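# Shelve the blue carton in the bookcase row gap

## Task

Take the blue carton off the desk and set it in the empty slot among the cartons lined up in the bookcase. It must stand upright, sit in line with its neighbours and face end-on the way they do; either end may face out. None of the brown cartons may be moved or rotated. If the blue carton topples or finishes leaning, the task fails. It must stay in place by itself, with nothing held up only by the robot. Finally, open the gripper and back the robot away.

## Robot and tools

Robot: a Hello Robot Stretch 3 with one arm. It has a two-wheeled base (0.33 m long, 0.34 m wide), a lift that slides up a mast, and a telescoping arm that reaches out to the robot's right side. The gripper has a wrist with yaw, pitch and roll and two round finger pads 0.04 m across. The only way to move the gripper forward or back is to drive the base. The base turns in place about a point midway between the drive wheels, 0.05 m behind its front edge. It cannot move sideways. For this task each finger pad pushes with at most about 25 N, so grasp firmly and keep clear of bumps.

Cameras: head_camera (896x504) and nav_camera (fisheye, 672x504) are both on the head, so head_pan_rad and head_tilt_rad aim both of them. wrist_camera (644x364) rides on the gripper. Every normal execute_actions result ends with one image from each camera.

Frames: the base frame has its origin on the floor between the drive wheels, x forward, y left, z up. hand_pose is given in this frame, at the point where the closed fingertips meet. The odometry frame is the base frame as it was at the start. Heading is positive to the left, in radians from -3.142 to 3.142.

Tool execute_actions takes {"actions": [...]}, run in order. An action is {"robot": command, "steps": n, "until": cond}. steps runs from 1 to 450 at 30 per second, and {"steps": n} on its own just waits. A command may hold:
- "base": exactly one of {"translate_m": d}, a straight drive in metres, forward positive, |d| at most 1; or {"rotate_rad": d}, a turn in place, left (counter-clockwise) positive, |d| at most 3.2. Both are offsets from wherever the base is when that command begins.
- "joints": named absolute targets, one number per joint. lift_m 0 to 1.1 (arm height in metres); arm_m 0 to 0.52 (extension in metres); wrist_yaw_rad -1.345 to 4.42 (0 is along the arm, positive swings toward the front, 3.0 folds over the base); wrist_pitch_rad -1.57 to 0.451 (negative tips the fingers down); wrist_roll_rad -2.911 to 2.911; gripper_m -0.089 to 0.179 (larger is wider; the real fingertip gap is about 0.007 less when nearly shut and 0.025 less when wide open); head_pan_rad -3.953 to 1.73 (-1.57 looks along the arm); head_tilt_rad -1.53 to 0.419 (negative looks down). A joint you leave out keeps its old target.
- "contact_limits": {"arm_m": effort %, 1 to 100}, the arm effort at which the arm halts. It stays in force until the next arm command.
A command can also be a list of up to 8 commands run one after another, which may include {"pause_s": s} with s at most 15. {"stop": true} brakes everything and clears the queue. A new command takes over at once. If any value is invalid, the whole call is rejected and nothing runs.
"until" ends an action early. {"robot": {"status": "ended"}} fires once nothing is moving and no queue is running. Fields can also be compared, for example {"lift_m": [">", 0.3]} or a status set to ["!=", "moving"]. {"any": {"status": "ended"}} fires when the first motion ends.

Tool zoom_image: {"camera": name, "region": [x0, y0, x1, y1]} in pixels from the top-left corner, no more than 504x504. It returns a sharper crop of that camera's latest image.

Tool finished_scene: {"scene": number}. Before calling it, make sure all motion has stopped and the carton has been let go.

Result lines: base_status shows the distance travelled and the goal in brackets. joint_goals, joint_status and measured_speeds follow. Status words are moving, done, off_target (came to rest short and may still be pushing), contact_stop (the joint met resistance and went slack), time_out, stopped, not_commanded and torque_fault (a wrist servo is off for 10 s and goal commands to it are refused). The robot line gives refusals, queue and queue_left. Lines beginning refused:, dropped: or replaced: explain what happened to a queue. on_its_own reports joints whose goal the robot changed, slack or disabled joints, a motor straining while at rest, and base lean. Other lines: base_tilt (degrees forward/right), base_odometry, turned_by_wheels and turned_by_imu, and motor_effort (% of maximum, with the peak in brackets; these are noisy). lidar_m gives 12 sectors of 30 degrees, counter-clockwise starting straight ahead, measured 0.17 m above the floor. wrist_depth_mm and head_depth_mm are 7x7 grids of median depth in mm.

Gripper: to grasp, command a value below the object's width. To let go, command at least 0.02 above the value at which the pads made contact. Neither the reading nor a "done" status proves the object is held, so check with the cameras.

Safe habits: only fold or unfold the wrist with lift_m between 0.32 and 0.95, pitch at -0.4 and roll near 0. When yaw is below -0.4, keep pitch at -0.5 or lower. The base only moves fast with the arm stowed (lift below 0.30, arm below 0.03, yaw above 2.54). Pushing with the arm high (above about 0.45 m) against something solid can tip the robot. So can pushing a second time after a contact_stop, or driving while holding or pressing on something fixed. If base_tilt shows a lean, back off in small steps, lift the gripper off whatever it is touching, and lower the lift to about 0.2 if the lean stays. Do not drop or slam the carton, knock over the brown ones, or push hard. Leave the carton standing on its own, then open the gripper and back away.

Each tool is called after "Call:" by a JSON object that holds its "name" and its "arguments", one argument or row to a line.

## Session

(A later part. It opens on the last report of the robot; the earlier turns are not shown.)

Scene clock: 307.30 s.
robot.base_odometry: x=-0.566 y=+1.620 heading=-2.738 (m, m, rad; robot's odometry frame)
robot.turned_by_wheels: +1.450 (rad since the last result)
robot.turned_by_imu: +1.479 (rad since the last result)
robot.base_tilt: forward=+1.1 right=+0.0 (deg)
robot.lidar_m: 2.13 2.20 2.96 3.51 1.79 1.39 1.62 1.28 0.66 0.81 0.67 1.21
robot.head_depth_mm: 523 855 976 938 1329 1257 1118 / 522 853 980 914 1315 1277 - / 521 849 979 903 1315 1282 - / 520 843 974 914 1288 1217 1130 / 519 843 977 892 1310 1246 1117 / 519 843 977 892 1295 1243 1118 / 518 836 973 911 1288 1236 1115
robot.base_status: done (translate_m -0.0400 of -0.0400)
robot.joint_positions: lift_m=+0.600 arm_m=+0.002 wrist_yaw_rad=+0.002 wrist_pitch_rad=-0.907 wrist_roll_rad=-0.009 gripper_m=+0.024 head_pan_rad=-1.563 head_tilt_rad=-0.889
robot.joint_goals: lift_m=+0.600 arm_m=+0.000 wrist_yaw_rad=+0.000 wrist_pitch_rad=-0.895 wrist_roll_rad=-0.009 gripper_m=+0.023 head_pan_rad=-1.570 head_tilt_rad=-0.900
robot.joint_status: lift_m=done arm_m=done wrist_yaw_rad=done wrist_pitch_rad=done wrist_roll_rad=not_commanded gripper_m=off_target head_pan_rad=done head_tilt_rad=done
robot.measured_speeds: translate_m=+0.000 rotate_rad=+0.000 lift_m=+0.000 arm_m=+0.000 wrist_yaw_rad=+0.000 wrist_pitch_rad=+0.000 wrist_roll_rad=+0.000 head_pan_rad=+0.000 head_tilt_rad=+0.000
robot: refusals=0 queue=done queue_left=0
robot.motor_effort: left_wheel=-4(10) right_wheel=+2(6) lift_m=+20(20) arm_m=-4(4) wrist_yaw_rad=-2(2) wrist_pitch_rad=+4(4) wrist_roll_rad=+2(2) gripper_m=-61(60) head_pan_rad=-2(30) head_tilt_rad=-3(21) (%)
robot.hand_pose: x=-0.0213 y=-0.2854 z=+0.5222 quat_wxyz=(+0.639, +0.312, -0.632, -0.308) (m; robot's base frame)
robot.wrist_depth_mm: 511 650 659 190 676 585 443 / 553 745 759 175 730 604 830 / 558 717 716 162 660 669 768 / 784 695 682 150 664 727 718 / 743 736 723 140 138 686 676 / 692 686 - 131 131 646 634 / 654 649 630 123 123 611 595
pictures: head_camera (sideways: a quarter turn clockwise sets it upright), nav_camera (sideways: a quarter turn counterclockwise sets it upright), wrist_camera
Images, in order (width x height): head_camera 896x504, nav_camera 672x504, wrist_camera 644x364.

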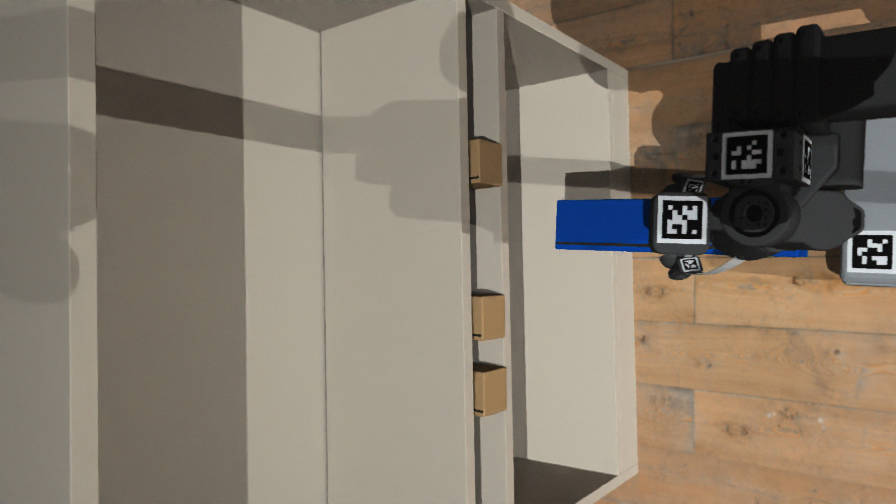

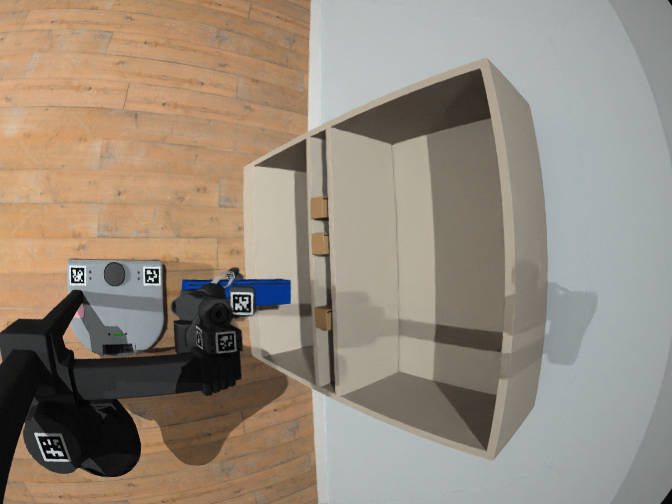

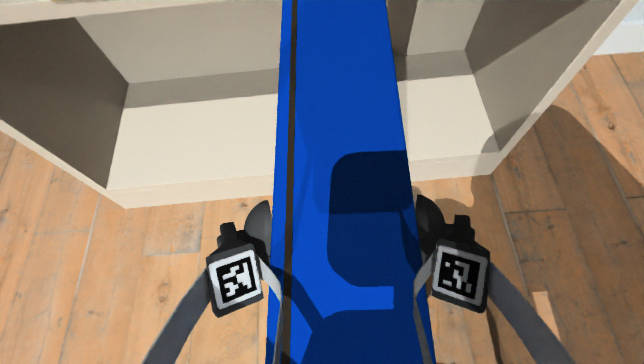

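Call:
{"name": "execute_actions", "arguments": {
  "actions": [
    {"robot":[{"base":{"rotate_rad":0.022},"joints":{"arm_m":0.08}},{"base":{"translate_m":0.005}}],"steps":450,"until":{"robot":{"status":"ended"}}}
  ]
}}

Scene clock: 320.30 s.
robot.base_odometry: x=-0.570 y=+1.618 heading=-2.716 (m, m, rad; robot's odometry frame)
robot.turned_by_wheels: +0.022 (rad since the last result)
robot.turned_by_imu: +0.021 (rad since the last result)
robot.base_tilt: forward=+1.2 right=+0.0 (deg)
robot.lidar_m: 2.13 2.21 3.00 3.42 1.79 1.40 1.62 1.25 0.66 0.81 0.67 1.24
robot.head_depth_mm: 522 848 980 915 1285 1262 1125 / 521 848 979 910 1315 - - / 520 848 979 914 1321 - 1145 / 521 845 976 914 1295 1200 1142 / 520 845 977 894 1312 1241 1114 / 518 843 972 891 1317 1237 1116 / 518 842 974 909 1267 1234 1115
robot.base_status: done (translate_m +0.0050 of +0.0050)
robot.joint_positions: lift_m=+0.600 arm_m=+0.080 wrist_yaw_rad=+0.002 wrist_pitch_rad=-0.907 wrist_roll_rad=-0.009 gripper_m=+0.024 head_pan_rad=-1.563 head_tilt_rad=-0.889
robot.joint_goals: lift_m=+0.600 arm_m=+0.080 wrist_yaw_rad=+0.000 wrist_pitch_rad=-0.895 wrist_roll_rad=-0.009 gripper_m=+0.023 head_pan_rad=-1.570 head_tilt_rad=-0.900
robot.joint_status: lift_m=done arm_m=done wrist_yaw_rad=done wrist_pitch_rad=done wrist_roll_rad=not_commanded gripper_m=off_target head_pan_rad=done head_tilt_rad=done
robot.measured_speeds: translate_m=+0.000 rotate_rad=+0.000 lift_m=+0.000 arm_m=+0.000 wrist_yaw_rad=+0.000 wrist_pitch_rad=+0.000 wrist_roll_rad=+0.000 head_pan_rad=+0.000 head_tilt_rad=+0.000
robot: refusals=0 queue=done queue_left=0
robot.motor_effort: left_wheel=-4(11) right_wheel=+2(6) lift_m=+20(20) arm_m=+5(3) wrist_yaw_rad=-2(2) wrist_pitch_rad=+4(4) wrist_roll_rad=+2(2) gripper_m=-61(61) head_pan_rad=-3(2) head_tilt_rad=-3(3) (%)
robot.hand_pose: x=-0.0214 y=-0.3635 z=+0.5221 quat_wxyz=(+0.639, +0.312, -0.632, -0.308) (m; robot's base frame)
robot.wrist_depth_mm: 255 278 280 190 279 283 288 / 501 664 681 175 692 638 428 / 529 700 713 160 670 654 507 / 537 666 664 149 626 637 722 / 742 714 684 140 138 688 677 / 690 686 - 131 131 650 635 / 651 641 627 123 124 598 596
pictures: head_camera (sideways: a quarter turn clockwise sets it upright), nav_camera (sideways: a quarter turn counterclockwise sets it upright), wrist_camera
Images, in order (width x height): head_camera 896x504, nav_camera 672x504, wrist_camera 644x364.

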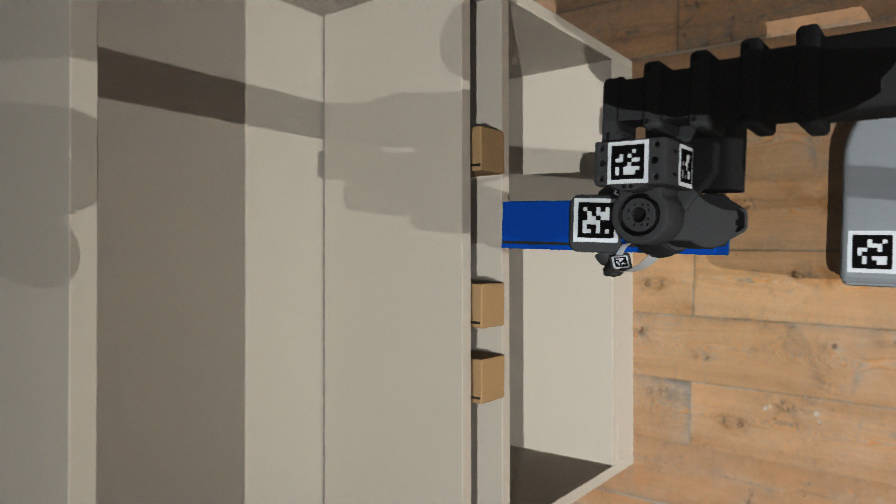

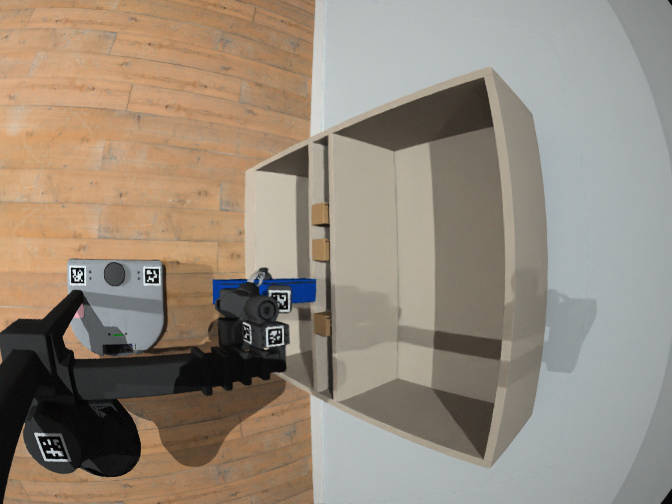

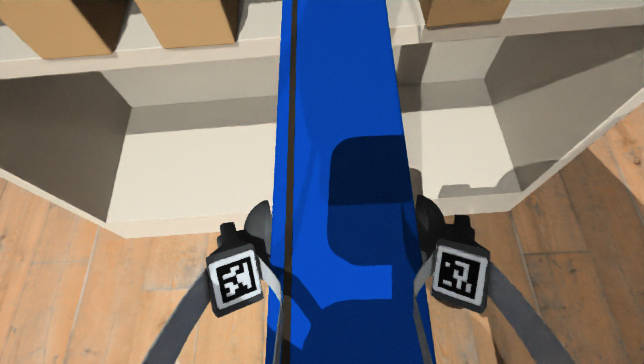

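Call:
{"name": "execute_actions", "arguments": {
  "actions": [
    {"robot":[{"joints":{"lift_m":0.608}},{"joints":{"arm_m":0.13},"contact_limits":{"arm_m":15}}],"steps":450,"until":{"robot":{"status":"ended"}}}
  ]
}}

Call:
{"name": "zoom_image", "arguments": {
  "camera": "head_camera",
  "region": [430,110,650,340]
}}

Scene clock: 335.13 s.
robot.base_odometry: x=-0.570 y=+1.618 heading=-2.716 (m, m, rad; robot's odometry frame)
robot.turned_by_wheels: +0.000 (rad since the last result)
robot.turned_by_imu: -0.001 (rad since the last result)
robot.base_tilt: forward=+1.2 right=+0.0 (deg)
robot.lidar_m: 2.13 2.20 3.01 3.42 1.79 1.40 1.62 1.25 0.66 0.81 0.67 1.24
robot.head_depth_mm: 522 850 980 918 1281 1255 1124 / 521 845 982 914 1364 - - / 521 847 980 893 - 1225 1140 / 520 845 974 893 1314 1221 1145 / 520 844 974 896 1317 1240 1109 / 519 845 974 893 1314 1242 1118 / 517 843 975 910 1265 1239 1115
robot.base_status: done (translate_m +0.0050 of +0.0050)
robot.joint_positions: lift_m=+0.608 arm_m=+0.130 wrist_yaw_rad=+0.002 wrist_pitch_rad=-0.907 wrist_roll_rad=-0.009 gripper_m=+0.024 head_pan_rad=-1.563 head_tilt_rad=-0.889
robot.joint_goals: lift_m=+0.608 arm_m=+0.130 wrist_yaw_rad=+0.000 wrist_pitch_rad=-0.895 wrist_roll_rad=-0.009 gripper_m=+0.023 head_pan_rad=-1.570 head_tilt_rad=-0.900
robot.joint_status: lift_m=done arm_m=done wrist_yaw_rad=done wrist_pitch_rad=done wrist_roll_rad=not_commanded gripper_m=off_target head_pan_rad=done head_tilt_rad=done
robot.measured_speeds: translate_m=+0.000 rotate_rad=+0.000 lift_m=+0.000 arm_m=+0.000 wrist_yaw_rad=+0.000 wrist_pitch_rad=+0.000 wrist_roll_rad=+0.000 head_pan_rad=+0.000 head_tilt_rad=+0.000
robot: refusals=0 queue=done queue_left=0
robot.motor_effort: left_wheel=-4(4) right_wheel=+2(3) lift_m=+25(27) arm_m=+5(6) wrist_yaw_rad=-1(2) wrist_pitch_rad=+4(4) wrist_roll_rad=+2(2) gripper_m=-60(60) head_pan_rad=-3(3) head_tilt_rad=-4(4) (%)
robot.contact_limits: arm_m 15 (drawing in: default 33, maximum 55; extending or still: default 46, maximum 75)
robot.hand_pose: x=-0.0214 y=-0.4135 z=+0.5298 quat_wxyz=(+0.639, +0.312, -0.632, -0.308) (m; robot's base frame)
robot.wrist_depth_mm: 224 217 266 190 240 216 276 / 241 261 261 174 263 266 271 / 495 708 710 161 681 648 432 / 529 667 670 149 624 631 698 / 583 639 630 140 138 672 686 / 710 689 - 131 131 650 642 / 663 641 636 123 123 617 606
pictures: head_camera (sideways: a quarter turn clockwise sets it upright), nav_camera (sideways: a quarter turn counterclockwise sets it upright), wrist_camera
Images, in order (width x height): head_camera 896x504, nav_camera 672x504, wrist_camera 644x364.

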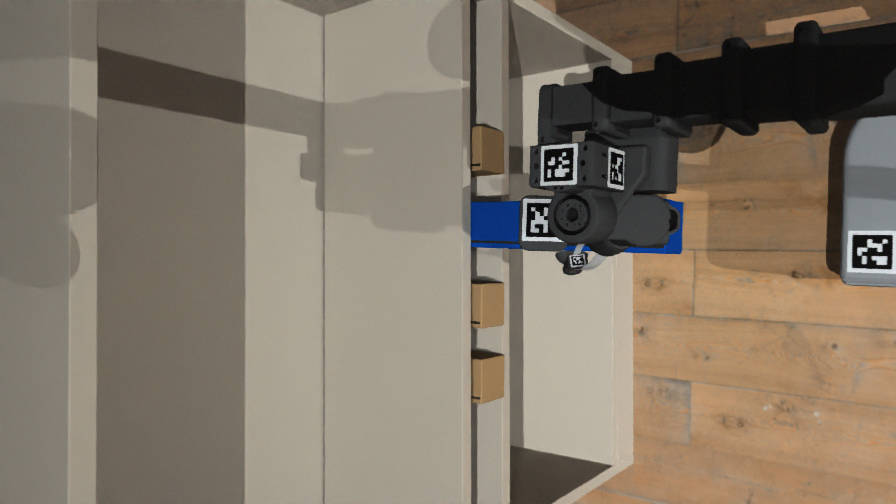

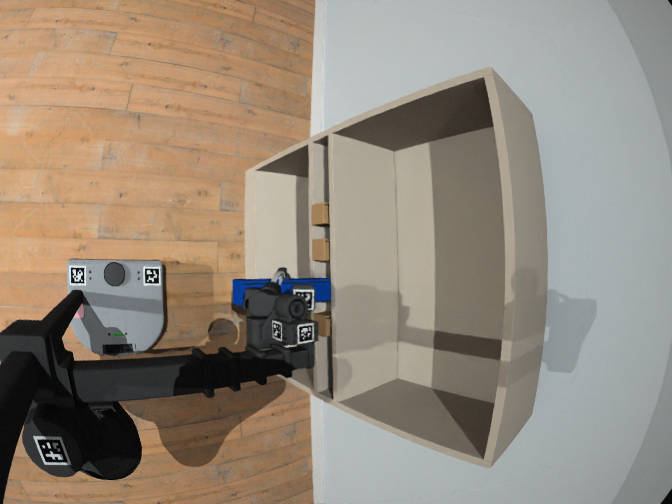

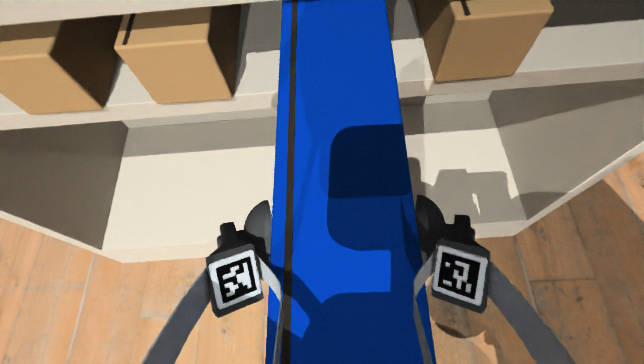

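Region (430, 110, 650, 340) of head_camera's 896x504 image, scaled by 2.191, with more detail than that image has; it fills the left 482 columns of this view, and the rest is white.

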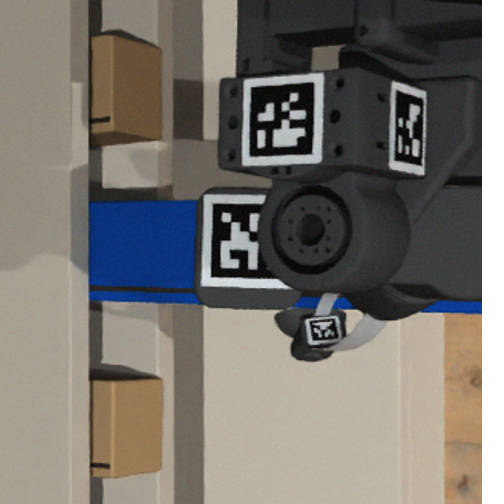

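Call:
{"name": "execute_actions", "arguments": {
  "actions": [
    {"robot":[{"base":{"translate_m":0.002},"joints":{"arm_m":0.245},"contact_limits":{"arm_m":15}}],"steps":450,"until":{"robot":{"status":"ended"}}}
  ]
}}

Scene clock: 343.43 s.
robot.base_odometry: x=-0.572 y=+1.617 heading=-2.716 (m, m, rad; robot's odometry frame)
robot.turned_by_wheels: +0.000 (rad since the last result)
robot.turned_by_imu: -0.001 (rad since the last result)
robot.base_tilt: forward=+1.1 right=+0.0 (deg)
robot.lidar_m: 2.13 2.20 2.99 3.41 1.79 1.40 1.62 1.25 0.66 0.80 0.67 1.24
robot.head_depth_mm: 523 849 976 914 1283 1254 1115 / 522 848 979 913 - - - / 522 843 979 914 1293 1243 1138 / 520 845 976 913 1290 1240 1145 / 519 847 975 899 1310 1241 1116 / 518 844 973 892 1314 1237 1118 / 516 845 973 909 1273 1241 1116
robot.base_status: done (translate_m +0.0020 of +0.0020)
robot.joint_positions: lift_m=+0.608 arm_m=+0.245 wrist_yaw_rad=+0.001 wrist_pitch_rad=-0.907 wrist_roll_rad=-0.009 gripper_m=+0.024 head_pan_rad=-1.563 head_tilt_rad=-0.889
robot.joint_goals: lift_m=+0.608 arm_m=+0.245 wrist_yaw_rad=+0.000 wrist_pitch_rad=-0.895 wrist_roll_rad=-0.009 gripper_m=+0.023 head_pan_rad=-1.570 head_tilt_rad=-0.900
robot.joint_status: lift_m=done arm_m=done wrist_yaw_rad=done wrist_pitch_rad=done wrist_roll_rad=not_commanded gripper_m=off_target head_pan_rad=done head_tilt_rad=done
robot.measured_speeds: translate_m=+0.000 rotate_rad=+0.000 lift_m=+0.000 arm_m=+0.000 wrist_yaw_rad=+0.000 wrist_pitch_rad=+0.000 wrist_roll_rad=+0.000 head_pan_rad=+0.000 head_tilt_rad=+0.000
robot: refusals=0 queue=done queue_left=0
robot.motor_effort: left_wheel=-4(6) right_wheel=+2(6) lift_m=+25(26) arm_m=+5(4) wrist_yaw_rad=-1(2) wrist_pitch_rad=+4(4) wrist_roll_rad=+2(2) gripper_m=-62(61) head_pan_rad=-3(3) head_tilt_rad=-3(3) (%)
robot.contact_limits: arm_m 15 (drawing in: default 33, maximum 55; extending or still: default 46, maximum 75)
robot.hand_pose: x=-0.0214 y=-0.5285 z=+0.5298 quat_wxyz=(+0.639, +0.312, -0.632, -0.308) (m; robot's base frame)
robot.wrist_depth_mm: 167 163 160 157 153 151 147 / 151 149 146 144 141 138 136 / 140 138 135 132 130 130 128 / 134 137 142 145 147 163 163 / 207 183 208 140 138 557 415 / 512 588 - 131 131 567 628 / 654 645 642 123 123 614 608
pictures: head_camera (sideways: a quarter turn clockwise sets it upright), nav_camera (sideways: a quarter turn counterclockwise sets it upright), wrist_camera
Images, in order (width x height): head_camera 896x504, nav_camera 672x504, wrist_camera 644x364.

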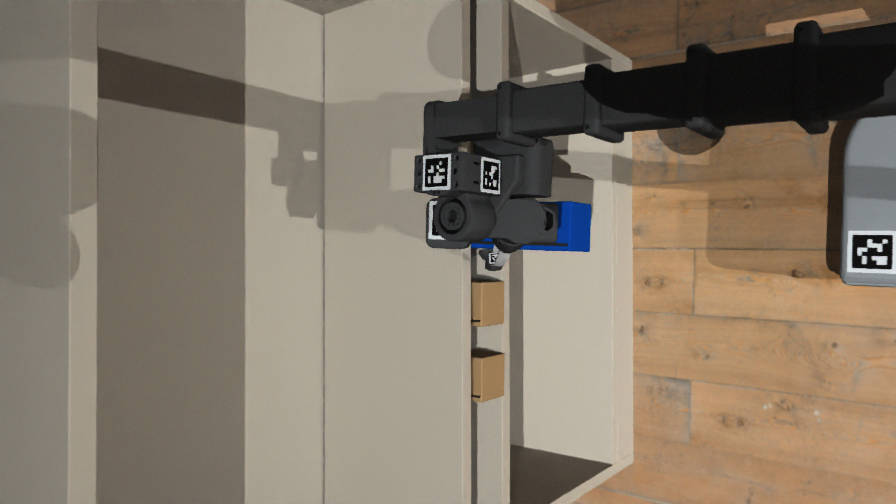

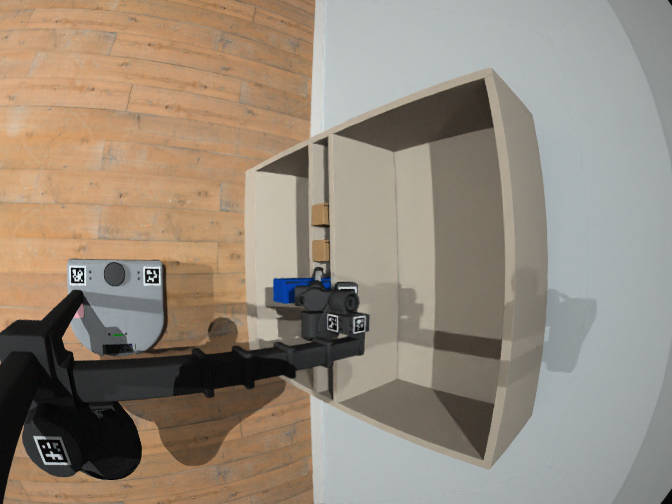

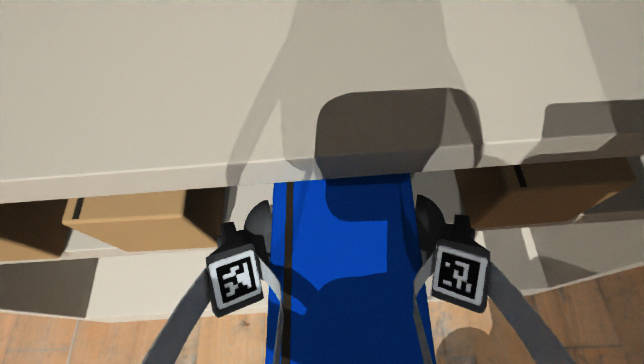

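Call:
{"name": "execute_actions", "arguments": {
  "actions": [
    {"robot":[{"joints":{"arm_m":0.26},"contact_limits":{"arm_m":15}},{"joints":{"lift_m":0.601}},{"joints":{"gripper_m":0.085}}],"steps":450,"until":{"robot":{"status":"ended"}}},
    {"steps":10}
  ]
}}

Scene clock: 352.60 s.
robot.base_odometry: x=-0.572 y=+1.617 heading=-2.716 (m, m, rad; robot's odometry frame)
robot.turned_by_wheels: +0.000 (rad since the last result)
robot.turned_by_imu: -0.002 (rad since the last result)
robot.base_tilt: forward=+1.1 right=+0.0 (deg)
robot.lidar_m: 2.13 2.21 3.02 3.41 1.79 1.40 1.62 1.24 0.66 0.81 0.67 1.24
robot.head_depth_mm: 523 846 975 914 1290 1258 1127 / 522 848 973 913 - - - / 520 846 976 - 1289 1241 1143 / 520 846 978 911 1288 1241 1141 / 519 844 973 897 1311 1232 1114 / 519 844 971 897 1310 1245 1118 / 517 844 972 913 1266 1240 1112
robot.base_status: done (translate_m +0.0020 of +0.0020)
robot.joint_positions: lift_m=+0.601 arm_m=+0.260 wrist_yaw_rad=+0.001 wrist_pitch_rad=-0.907 wrist_roll_rad=-0.009 gripper_m=+0.077 head_pan_rad=-1.563 head_tilt_rad=-0.889
robot.joint_goals: lift_m=+0.601 arm_m=+0.260 wrist_yaw_rad=+0.000 wrist_pitch_rad=-0.895 wrist_roll_rad=-0.009 gripper_m=+0.085 head_pan_rad=-1.570 head_tilt_rad=-0.900
robot.joint_status: lift_m=done arm_m=done wrist_yaw_rad=done wrist_pitch_rad=done wrist_roll_rad=not_commanded gripper_m=off_target head_pan_rad=done head_tilt_rad=done
robot.measured_speeds: translate_m=+0.000 rotate_rad=+0.000 lift_m=+0.000 arm_m=+0.000 wrist_yaw_rad=+0.000 wrist_pitch_rad=+0.000 wrist_roll_rad=+0.000 head_pan_rad=+0.000 head_tilt_rad=+0.000
robot: refusals=0 queue=done queue_left=0
robot.motor_effort: left_wheel=-4(4) right_wheel=+3(2) lift_m=+20(25) arm_m=+5(6) wrist_yaw_rad=-2(1) wrist_pitch_rad=+4(4) wrist_roll_rad=+2(2) gripper_m=+99(97) head_pan_rad=-3(3) head_tilt_rad=-3(4) (%)
robot.contact_limits: arm_m 15 (drawing in: default 33, maximum 55; extending or still: default 46, maximum 75)
robot.hand_pose: x=-0.0214 y=-0.5435 z=+0.5231 quat_wxyz=(+0.639, +0.312, -0.632, -0.308) (m; robot's base frame)
robot.wrist_depth_mm: 156 154 150 147 144 141 139 / 142 140 137 135 133 130 127 / 131 129 127 125 122 120 118 / 121 120 119 119 117 120 125 / 154 154 172 148 147 176 194 / 478 581 - 142 141 557 529 / 640 624 622 135 136 610 596
pictures: head_camera (sideways: a quarter turn clockwise sets it upright), nav_camera (sideways: a quarter turn counterclockwise sets it upright), wrist_camera
Images, in order (width x height): head_camera 896x504, nav_camera 672x504, wrist_camera 644x364.

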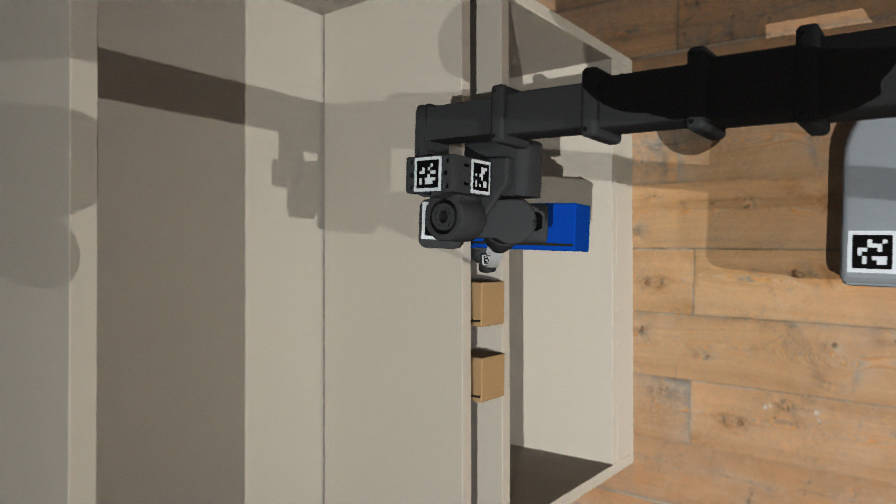

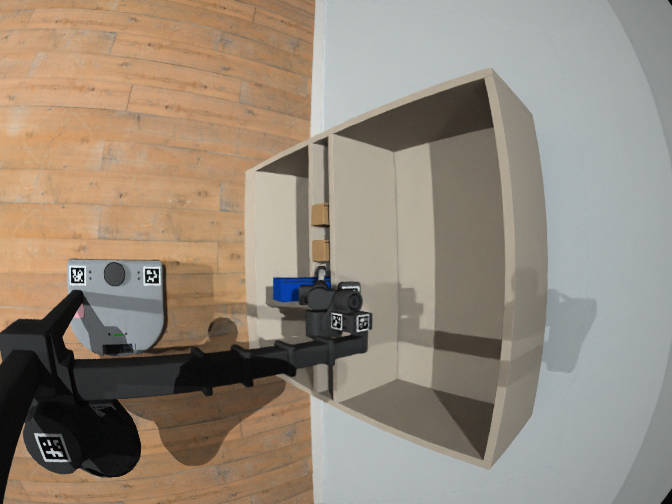

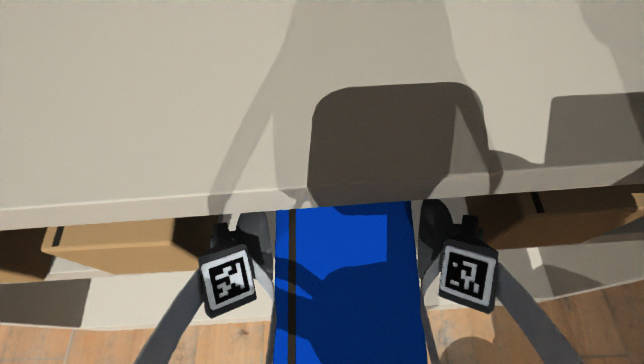

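Call:
{"name": "execute_actions", "arguments": {
  "actions": [
    {"robot":[{"joints":{"arm_m":0.22}}],"steps":450,"until":{"robot":{"status":"ended"}}}
  ]
}}

Scene clock: 359.17 s.
robot.base_odometry: x=-0.572 y=+1.617 heading=-2.716 (m, m, rad; robot's odometry frame)
robot.turned_by_wheels: +0.000 (rad since the last result)
robot.turned_by_imu: -0.001 (rad since the last result)
robot.base_tilt: forward=+1.2 right=+0.0 (deg)
robot.lidar_m: 2.13 2.21 3.01 3.43 1.80 1.40 1.63 1.25 0.66 0.80 0.67 1.24
robot.head_depth_mm: 524 848 978 915 1291 1256 1130 / 521 849 978 913 1291 - - / 520 847 979 914 1271 1247 1145 / 521 848 979 910 1288 1236 1142 / 519 845 972 895 1311 1245 1114 / 518 845 974 895 1308 1243 1116 / 518 843 976 912 1263 1235 1117
robot.base_status: done (translate_m +0.0020 of +0.0020)
robot.joint_positions: lift_m=+0.601 arm_m=+0.220 wrist_yaw_rad=+0.001 wrist_pitch_rad=-0.907 wrist_roll_rad=-0.009 gripper_m=+0.085 head_pan_rad=-1.563 head_tilt_rad=-0.889
robot.joint_goals: lift_m=+0.601 arm_m=+0.220 wrist_yaw_rad=+0.000 wrist_pitch_rad=-0.895 wrist_roll_rad=-0.009 gripper_m=+0.085 head_pan_rad=-1.570 head_tilt_rad=-0.900
robot.joint_status: lift_m=done arm_m=done wrist_yaw_rad=done wrist_pitch_rad=done wrist_roll_rad=not_commanded gripper_m=off_target head_pan_rad=done head_tilt_rad=done
robot.measured_speeds: translate_m=+0.000 rotate_rad=+0.000 lift_m=+0.000 arm_m=+0.000 wrist_yaw_rad=+0.000 wrist_pitch_rad=+0.000 wrist_roll_rad=+0.000 head_pan_rad=+0.000 head_tilt_rad=+0.000
robot: refusals=0 queue=done queue_left=0
robot.motor_effort: left_wheel=-4(4) right_wheel=+2(2) lift_m=+20(20) arm_m=-4(7) wrist_yaw_rad=-1(2) wrist_pitch_rad=+4(4) wrist_roll_rad=+2(2) gripper_m=+0(98) head_pan_rad=-3(3) head_tilt_rad=-4(4) (%)
robot.hand_pose: x=-0.0214 y=-0.5040 z=+0.5231 quat_wxyz=(+0.639, +0.312, -0.632, -0.308) (m; robot's base frame)
robot.wrist_depth_mm: 157 154 150 147 144 142 139 / 143 140 138 136 135 134 133 / 144 147 176 167 224 170 169 / 208 182 222 159 217 209 227 / 494 616 622 148 149 583 464 / 536 590 - 139 140 610 632 / 650 651 631 131 132 609 600
pictures: head_camera (sideways: a quarter turn clockwise sets it upright), nav_camera (sideways: a quarter turn counterclockwise sets it upright), wrist_camera
Images, in order (width x height): head_camera 896x504, nav_camera 672x504, wrist_camera 644x364.

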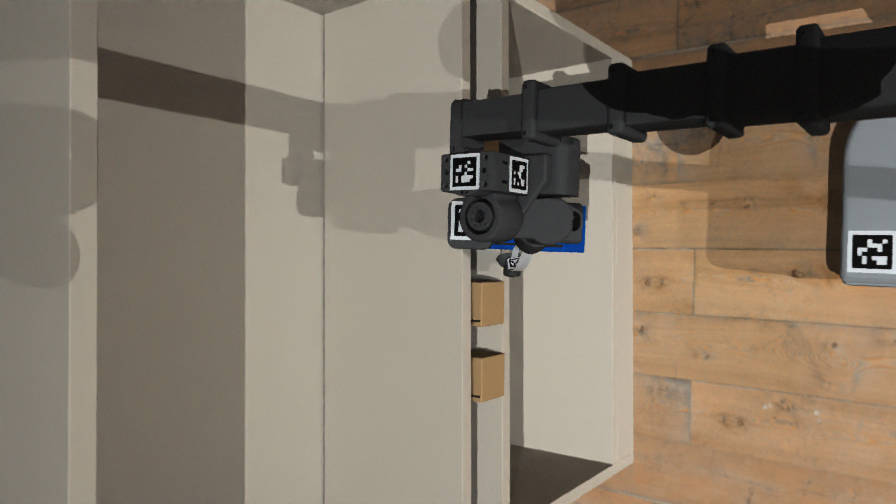

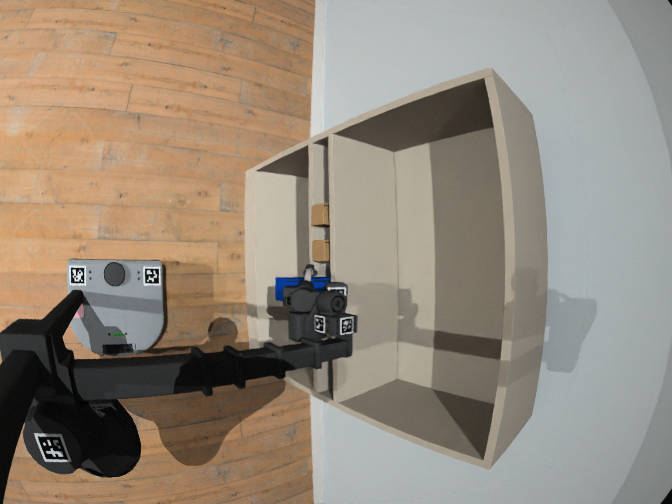

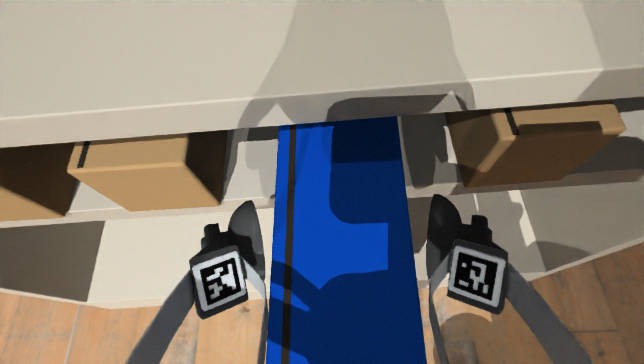

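Call:
{"name": "execute_actions", "arguments": {
  "actions": [
    {"robot":[{"joints":{"arm_m":0.09}},{"joints":{"gripper_m":0.02,"lift_m":0.592}},{"joints":{"arm_m":0.225},"contact_limits":{"arm_m":25}}],"steps":450,"until":{"robot":{"status":"ended"}}}
  ]
}}

Scene clock: 374.73 s.
robot.base_odometry: x=-0.572 y=+1.617 heading=-2.716 (m, m, rad; robot's odometry frame)
robot.turned_by_wheels: +0.000 (rad since the last result)
robot.turned_by_imu: -0.003 (rad since the last result)
robot.base_tilt: forward=+1.1 right=+0.0 (deg)
robot.lidar_m: 2.12 2.22 2.99 3.42 1.80 1.40 1.63 1.25 0.66 0.81 0.67 1.24
robot.head_depth_mm: 523 850 981 916 1281 1240 1118 / 522 849 976 912 1292 - - / 522 847 979 914 1267 1247 1146 / 521 844 975 912 1298 1239 1143 / 521 847 977 895 1315 1243 1115 / 519 845 973 897 1310 1242 1118 / 517 842 970 911 1268 1239 1120
robot.base_status: done (translate_m +0.0020 of +0.0020)
robot.joint_positions: lift_m=+0.592 arm_m=+0.225 wrist_yaw_rad=+0.001 wrist_pitch_rad=-0.908 wrist_roll_rad=-0.009 gripper_m=+0.020 head_pan_rad=-1.563 head_tilt_rad=-0.889
robot.joint_goals: lift_m=+0.592 arm_m=+0.225 wrist_yaw_rad=+0.000 wrist_pitch_rad=-0.895 wrist_roll_rad=-0.009 gripper_m=+0.020 head_pan_rad=-1.570 head_tilt_rad=-0.900
robot.joint_status: lift_m=done arm_m=done wrist_yaw_rad=done wrist_pitch_rad=done wrist_roll_rad=not_commanded gripper_m=done head_pan_rad=done head_tilt_rad=done
robot.measured_speeds: translate_m=+0.000 rotate_rad=+0.000 lift_m=+0.000 arm_m=+0.000 wrist_yaw_rad=+0.000 wrist_pitch_rad=+0.000 wrist_roll_rad=+0.000 head_pan_rad=+0.000 head_tilt_rad=+0.000
robot: refusals=0 queue=done queue_left=0
robot.motor_effort: left_wheel=-4(4) right_wheel=+2(2) lift_m=+20(22) arm_m=+5(8) wrist_yaw_rad=-1(1) wrist_pitch_rad=+4(4) wrist_roll_rad=+2(2) gripper_m=-1(100) head_pan_rad=-3(3) head_tilt_rad=-4(3) (%)
robot.contact_limits: arm_m 25 (drawing in: default 33, maximum 55; extending or still: default 46, maximum 75)
robot.hand_pose: x=-0.0214 y=-0.5084 z=+0.5141 quat_wxyz=(+0.639, +0.312, -0.632, -0.309) (m; robot's base frame)
robot.wrist_depth_mm: 143 140 137 134 132 129 126 / 131 128 127 125 125 124 127 / 137 140 195 157 217 165 157 / 199 172 213 156 210 202 217 / 485 608 597 587 588 569 446 / 527 579 572 631 625 622 625 / 643 635 626 609 606 597 593
pictures: head_camera (sideways: a quarter turn clockwise sets it upright), nav_camera (sideways: a quarter turn counterclockwise sets it upright), wrist_camera
Images, in order (width x height): head_camera 896x504, nav_camera 672x504, wrist_camera 644x364.

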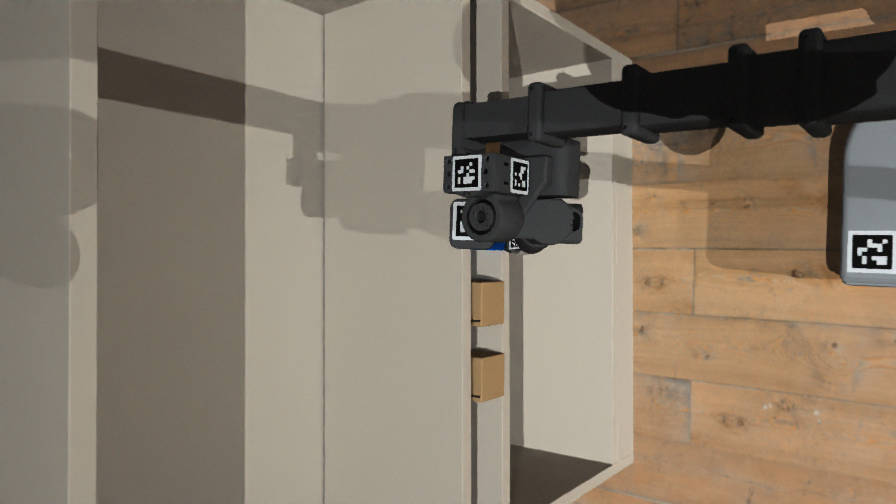

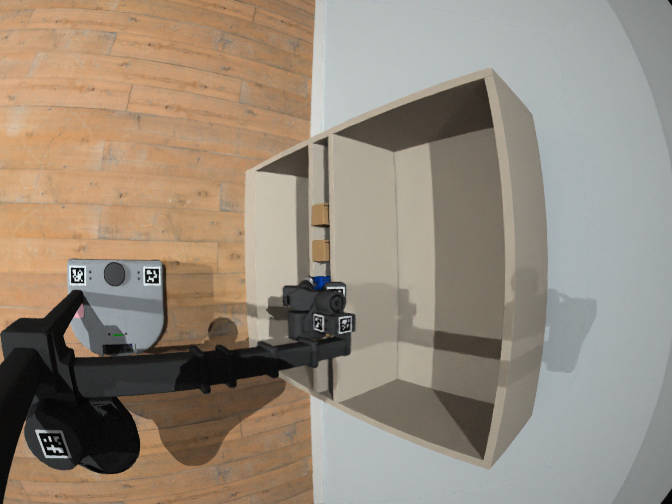

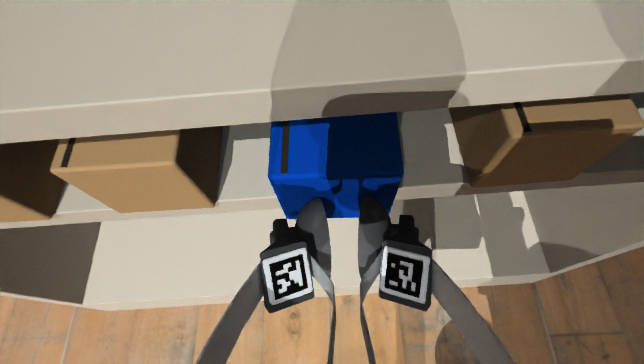

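Call:
{"name": "execute_actions", "arguments": {
  "actions": [
    {"robot":[{"joints":{"arm_m":0.236},"contact_limits":{"arm_m":25}},{"joints":{"arm_m":0.0}}],"steps":450,"until":{"robot":{"status":"ended"}}}
  ]
}}

Call:
{"name": "zoom_image", "arguments": {
  "camera": "head_camera",
  "region": [400,100,600,420]
}}

Scene clock: 384.13 s.
robot.base_odometry: x=-0.572 y=+1.617 heading=-2.716 (m, m, rad; robot's odometry frame)
robot.turned_by_wheels: +0.000 (rad since the last result)
robot.turned_by_imu: -0.002 (rad since the last result)
robot.base_tilt: forward=+1.1 right=+0.0 (deg)
robot.lidar_m: 2.13 2.20 3.01 3.41 1.80 1.40 1.62 1.25 0.66 0.81 0.67 1.24
robot.head_depth_mm: 523 849 977 916 1295 1240 1119 / 522 847 979 916 1313 1275 - / 521 847 980 897 1310 1285 - / 520 848 978 911 1313 1248 1133 / 520 847 975 893 1317 1242 1118 / 519 848 974 891 1313 1242 1117 / 518 847 976 913 1265 1240 1114
robot.base_status: done (translate_m +0.0020 of +0.0020)
robot.joint_positions: lift_m=+0.592 arm_m=+0.002 wrist_yaw_rad=+0.001 wrist_pitch_rad=-0.908 wrist_roll_rad=-0.009 gripper_m=+0.020 head_pan_rad=-1.563 head_tilt_rad=-0.889
robot.joint_goals: lift_m=+0.592 arm_m=+0.000 wrist_yaw_rad=+0.000 wrist_pitch_rad=-0.895 wrist_roll_rad=-0.009 gripper_m=+0.020 head_pan_rad=-1.570 head_tilt_rad=-0.900
robot.joint_status: lift_m=done arm_m=done wrist_yaw_rad=done wrist_pitch_rad=done wrist_roll_rad=not_commanded gripper_m=done head_pan_rad=done head_tilt_rad=done
robot.measured_speeds: translate_m=+0.000 rotate_rad=+0.000 lift_m=+0.000 arm_m=+0.000 wrist_yaw_rad=+0.000 wrist_pitch_rad=+0.000 wrist_roll_rad=+0.000 head_pan_rad=+0.000 head_tilt_rad=+0.000
robot: refusals=0 queue=done queue_left=0
robot.motor_effort: left_wheel=-4(4) right_wheel=+2(2) lift_m=+20(20) arm_m=-4(7) wrist_yaw_rad=-2(2) wrist_pitch_rad=+4(4) wrist_roll_rad=+2(2) gripper_m=-1(0) head_pan_rad=-3(3) head_tilt_rad=-3(3) (%)
robot.hand_pose: x=-0.0214 y=-0.2853 z=+0.5141 quat_wxyz=(+0.639, +0.312, -0.632, -0.309) (m; robot's base frame)
robot.wrist_depth_mm: 525 647 671 679 695 636 443 / 533 734 748 739 734 654 785 / 560 695 692 687 678 656 765 / 780 674 683 714 717 711 720 / 735 730 713 703 695 683 674 / 684 673 681 649 633 632 624 / 639 632 619 613 603 595 593
pictures: head_camera (sideways: a quarter turn clockwise sets it upright), nav_camera (sideways: a quarter turn counterclockwise sets it upright), wrist_camera
Images, in order (width x height): head_camera 896x504, nav_camera 672x504, wrist_camera 644x364.

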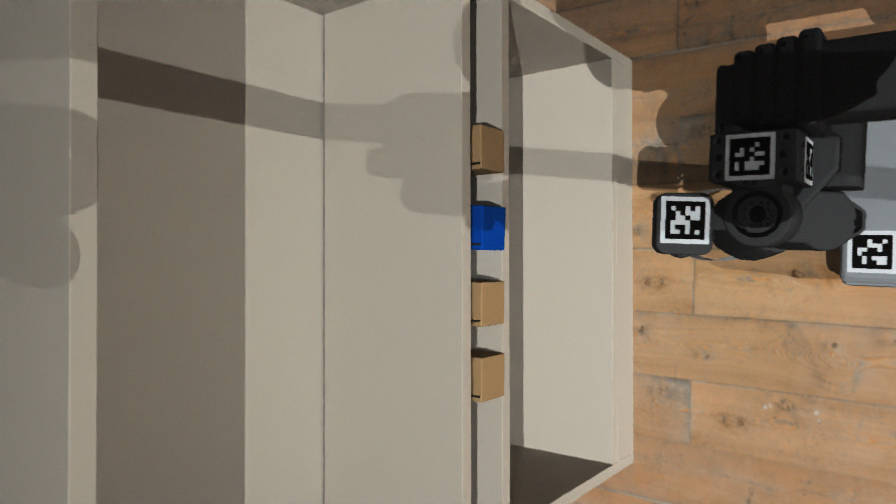

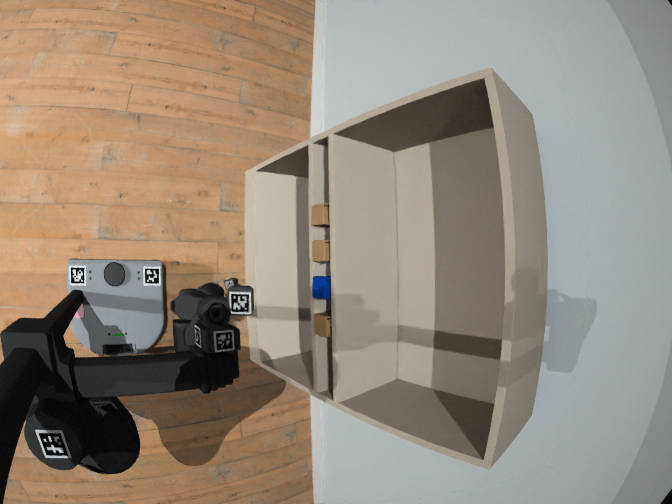

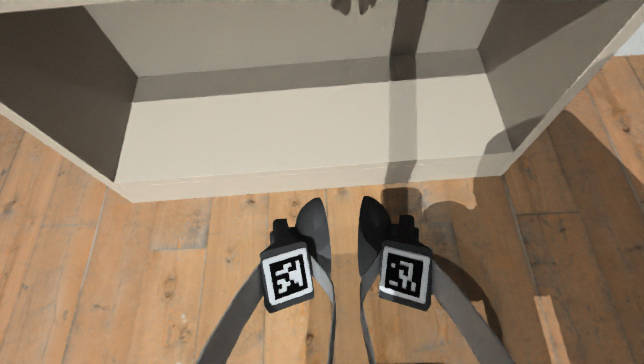

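Region (400, 100, 600, 420) of head_camera's 896x504 image, scaled by 1.575, with more detail than that image has; it fills the left 315 columns of this view, and the rest is white.

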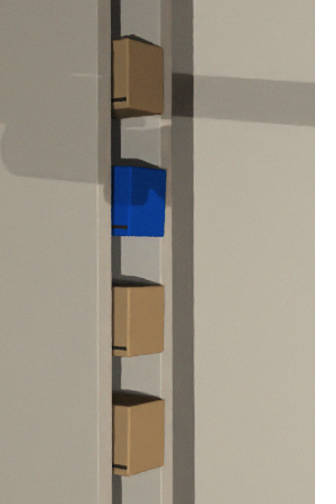

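Call:
{"name": "finished_scene", "arguments": {
  "scene": 1
}}

The scene is finished: the task was done.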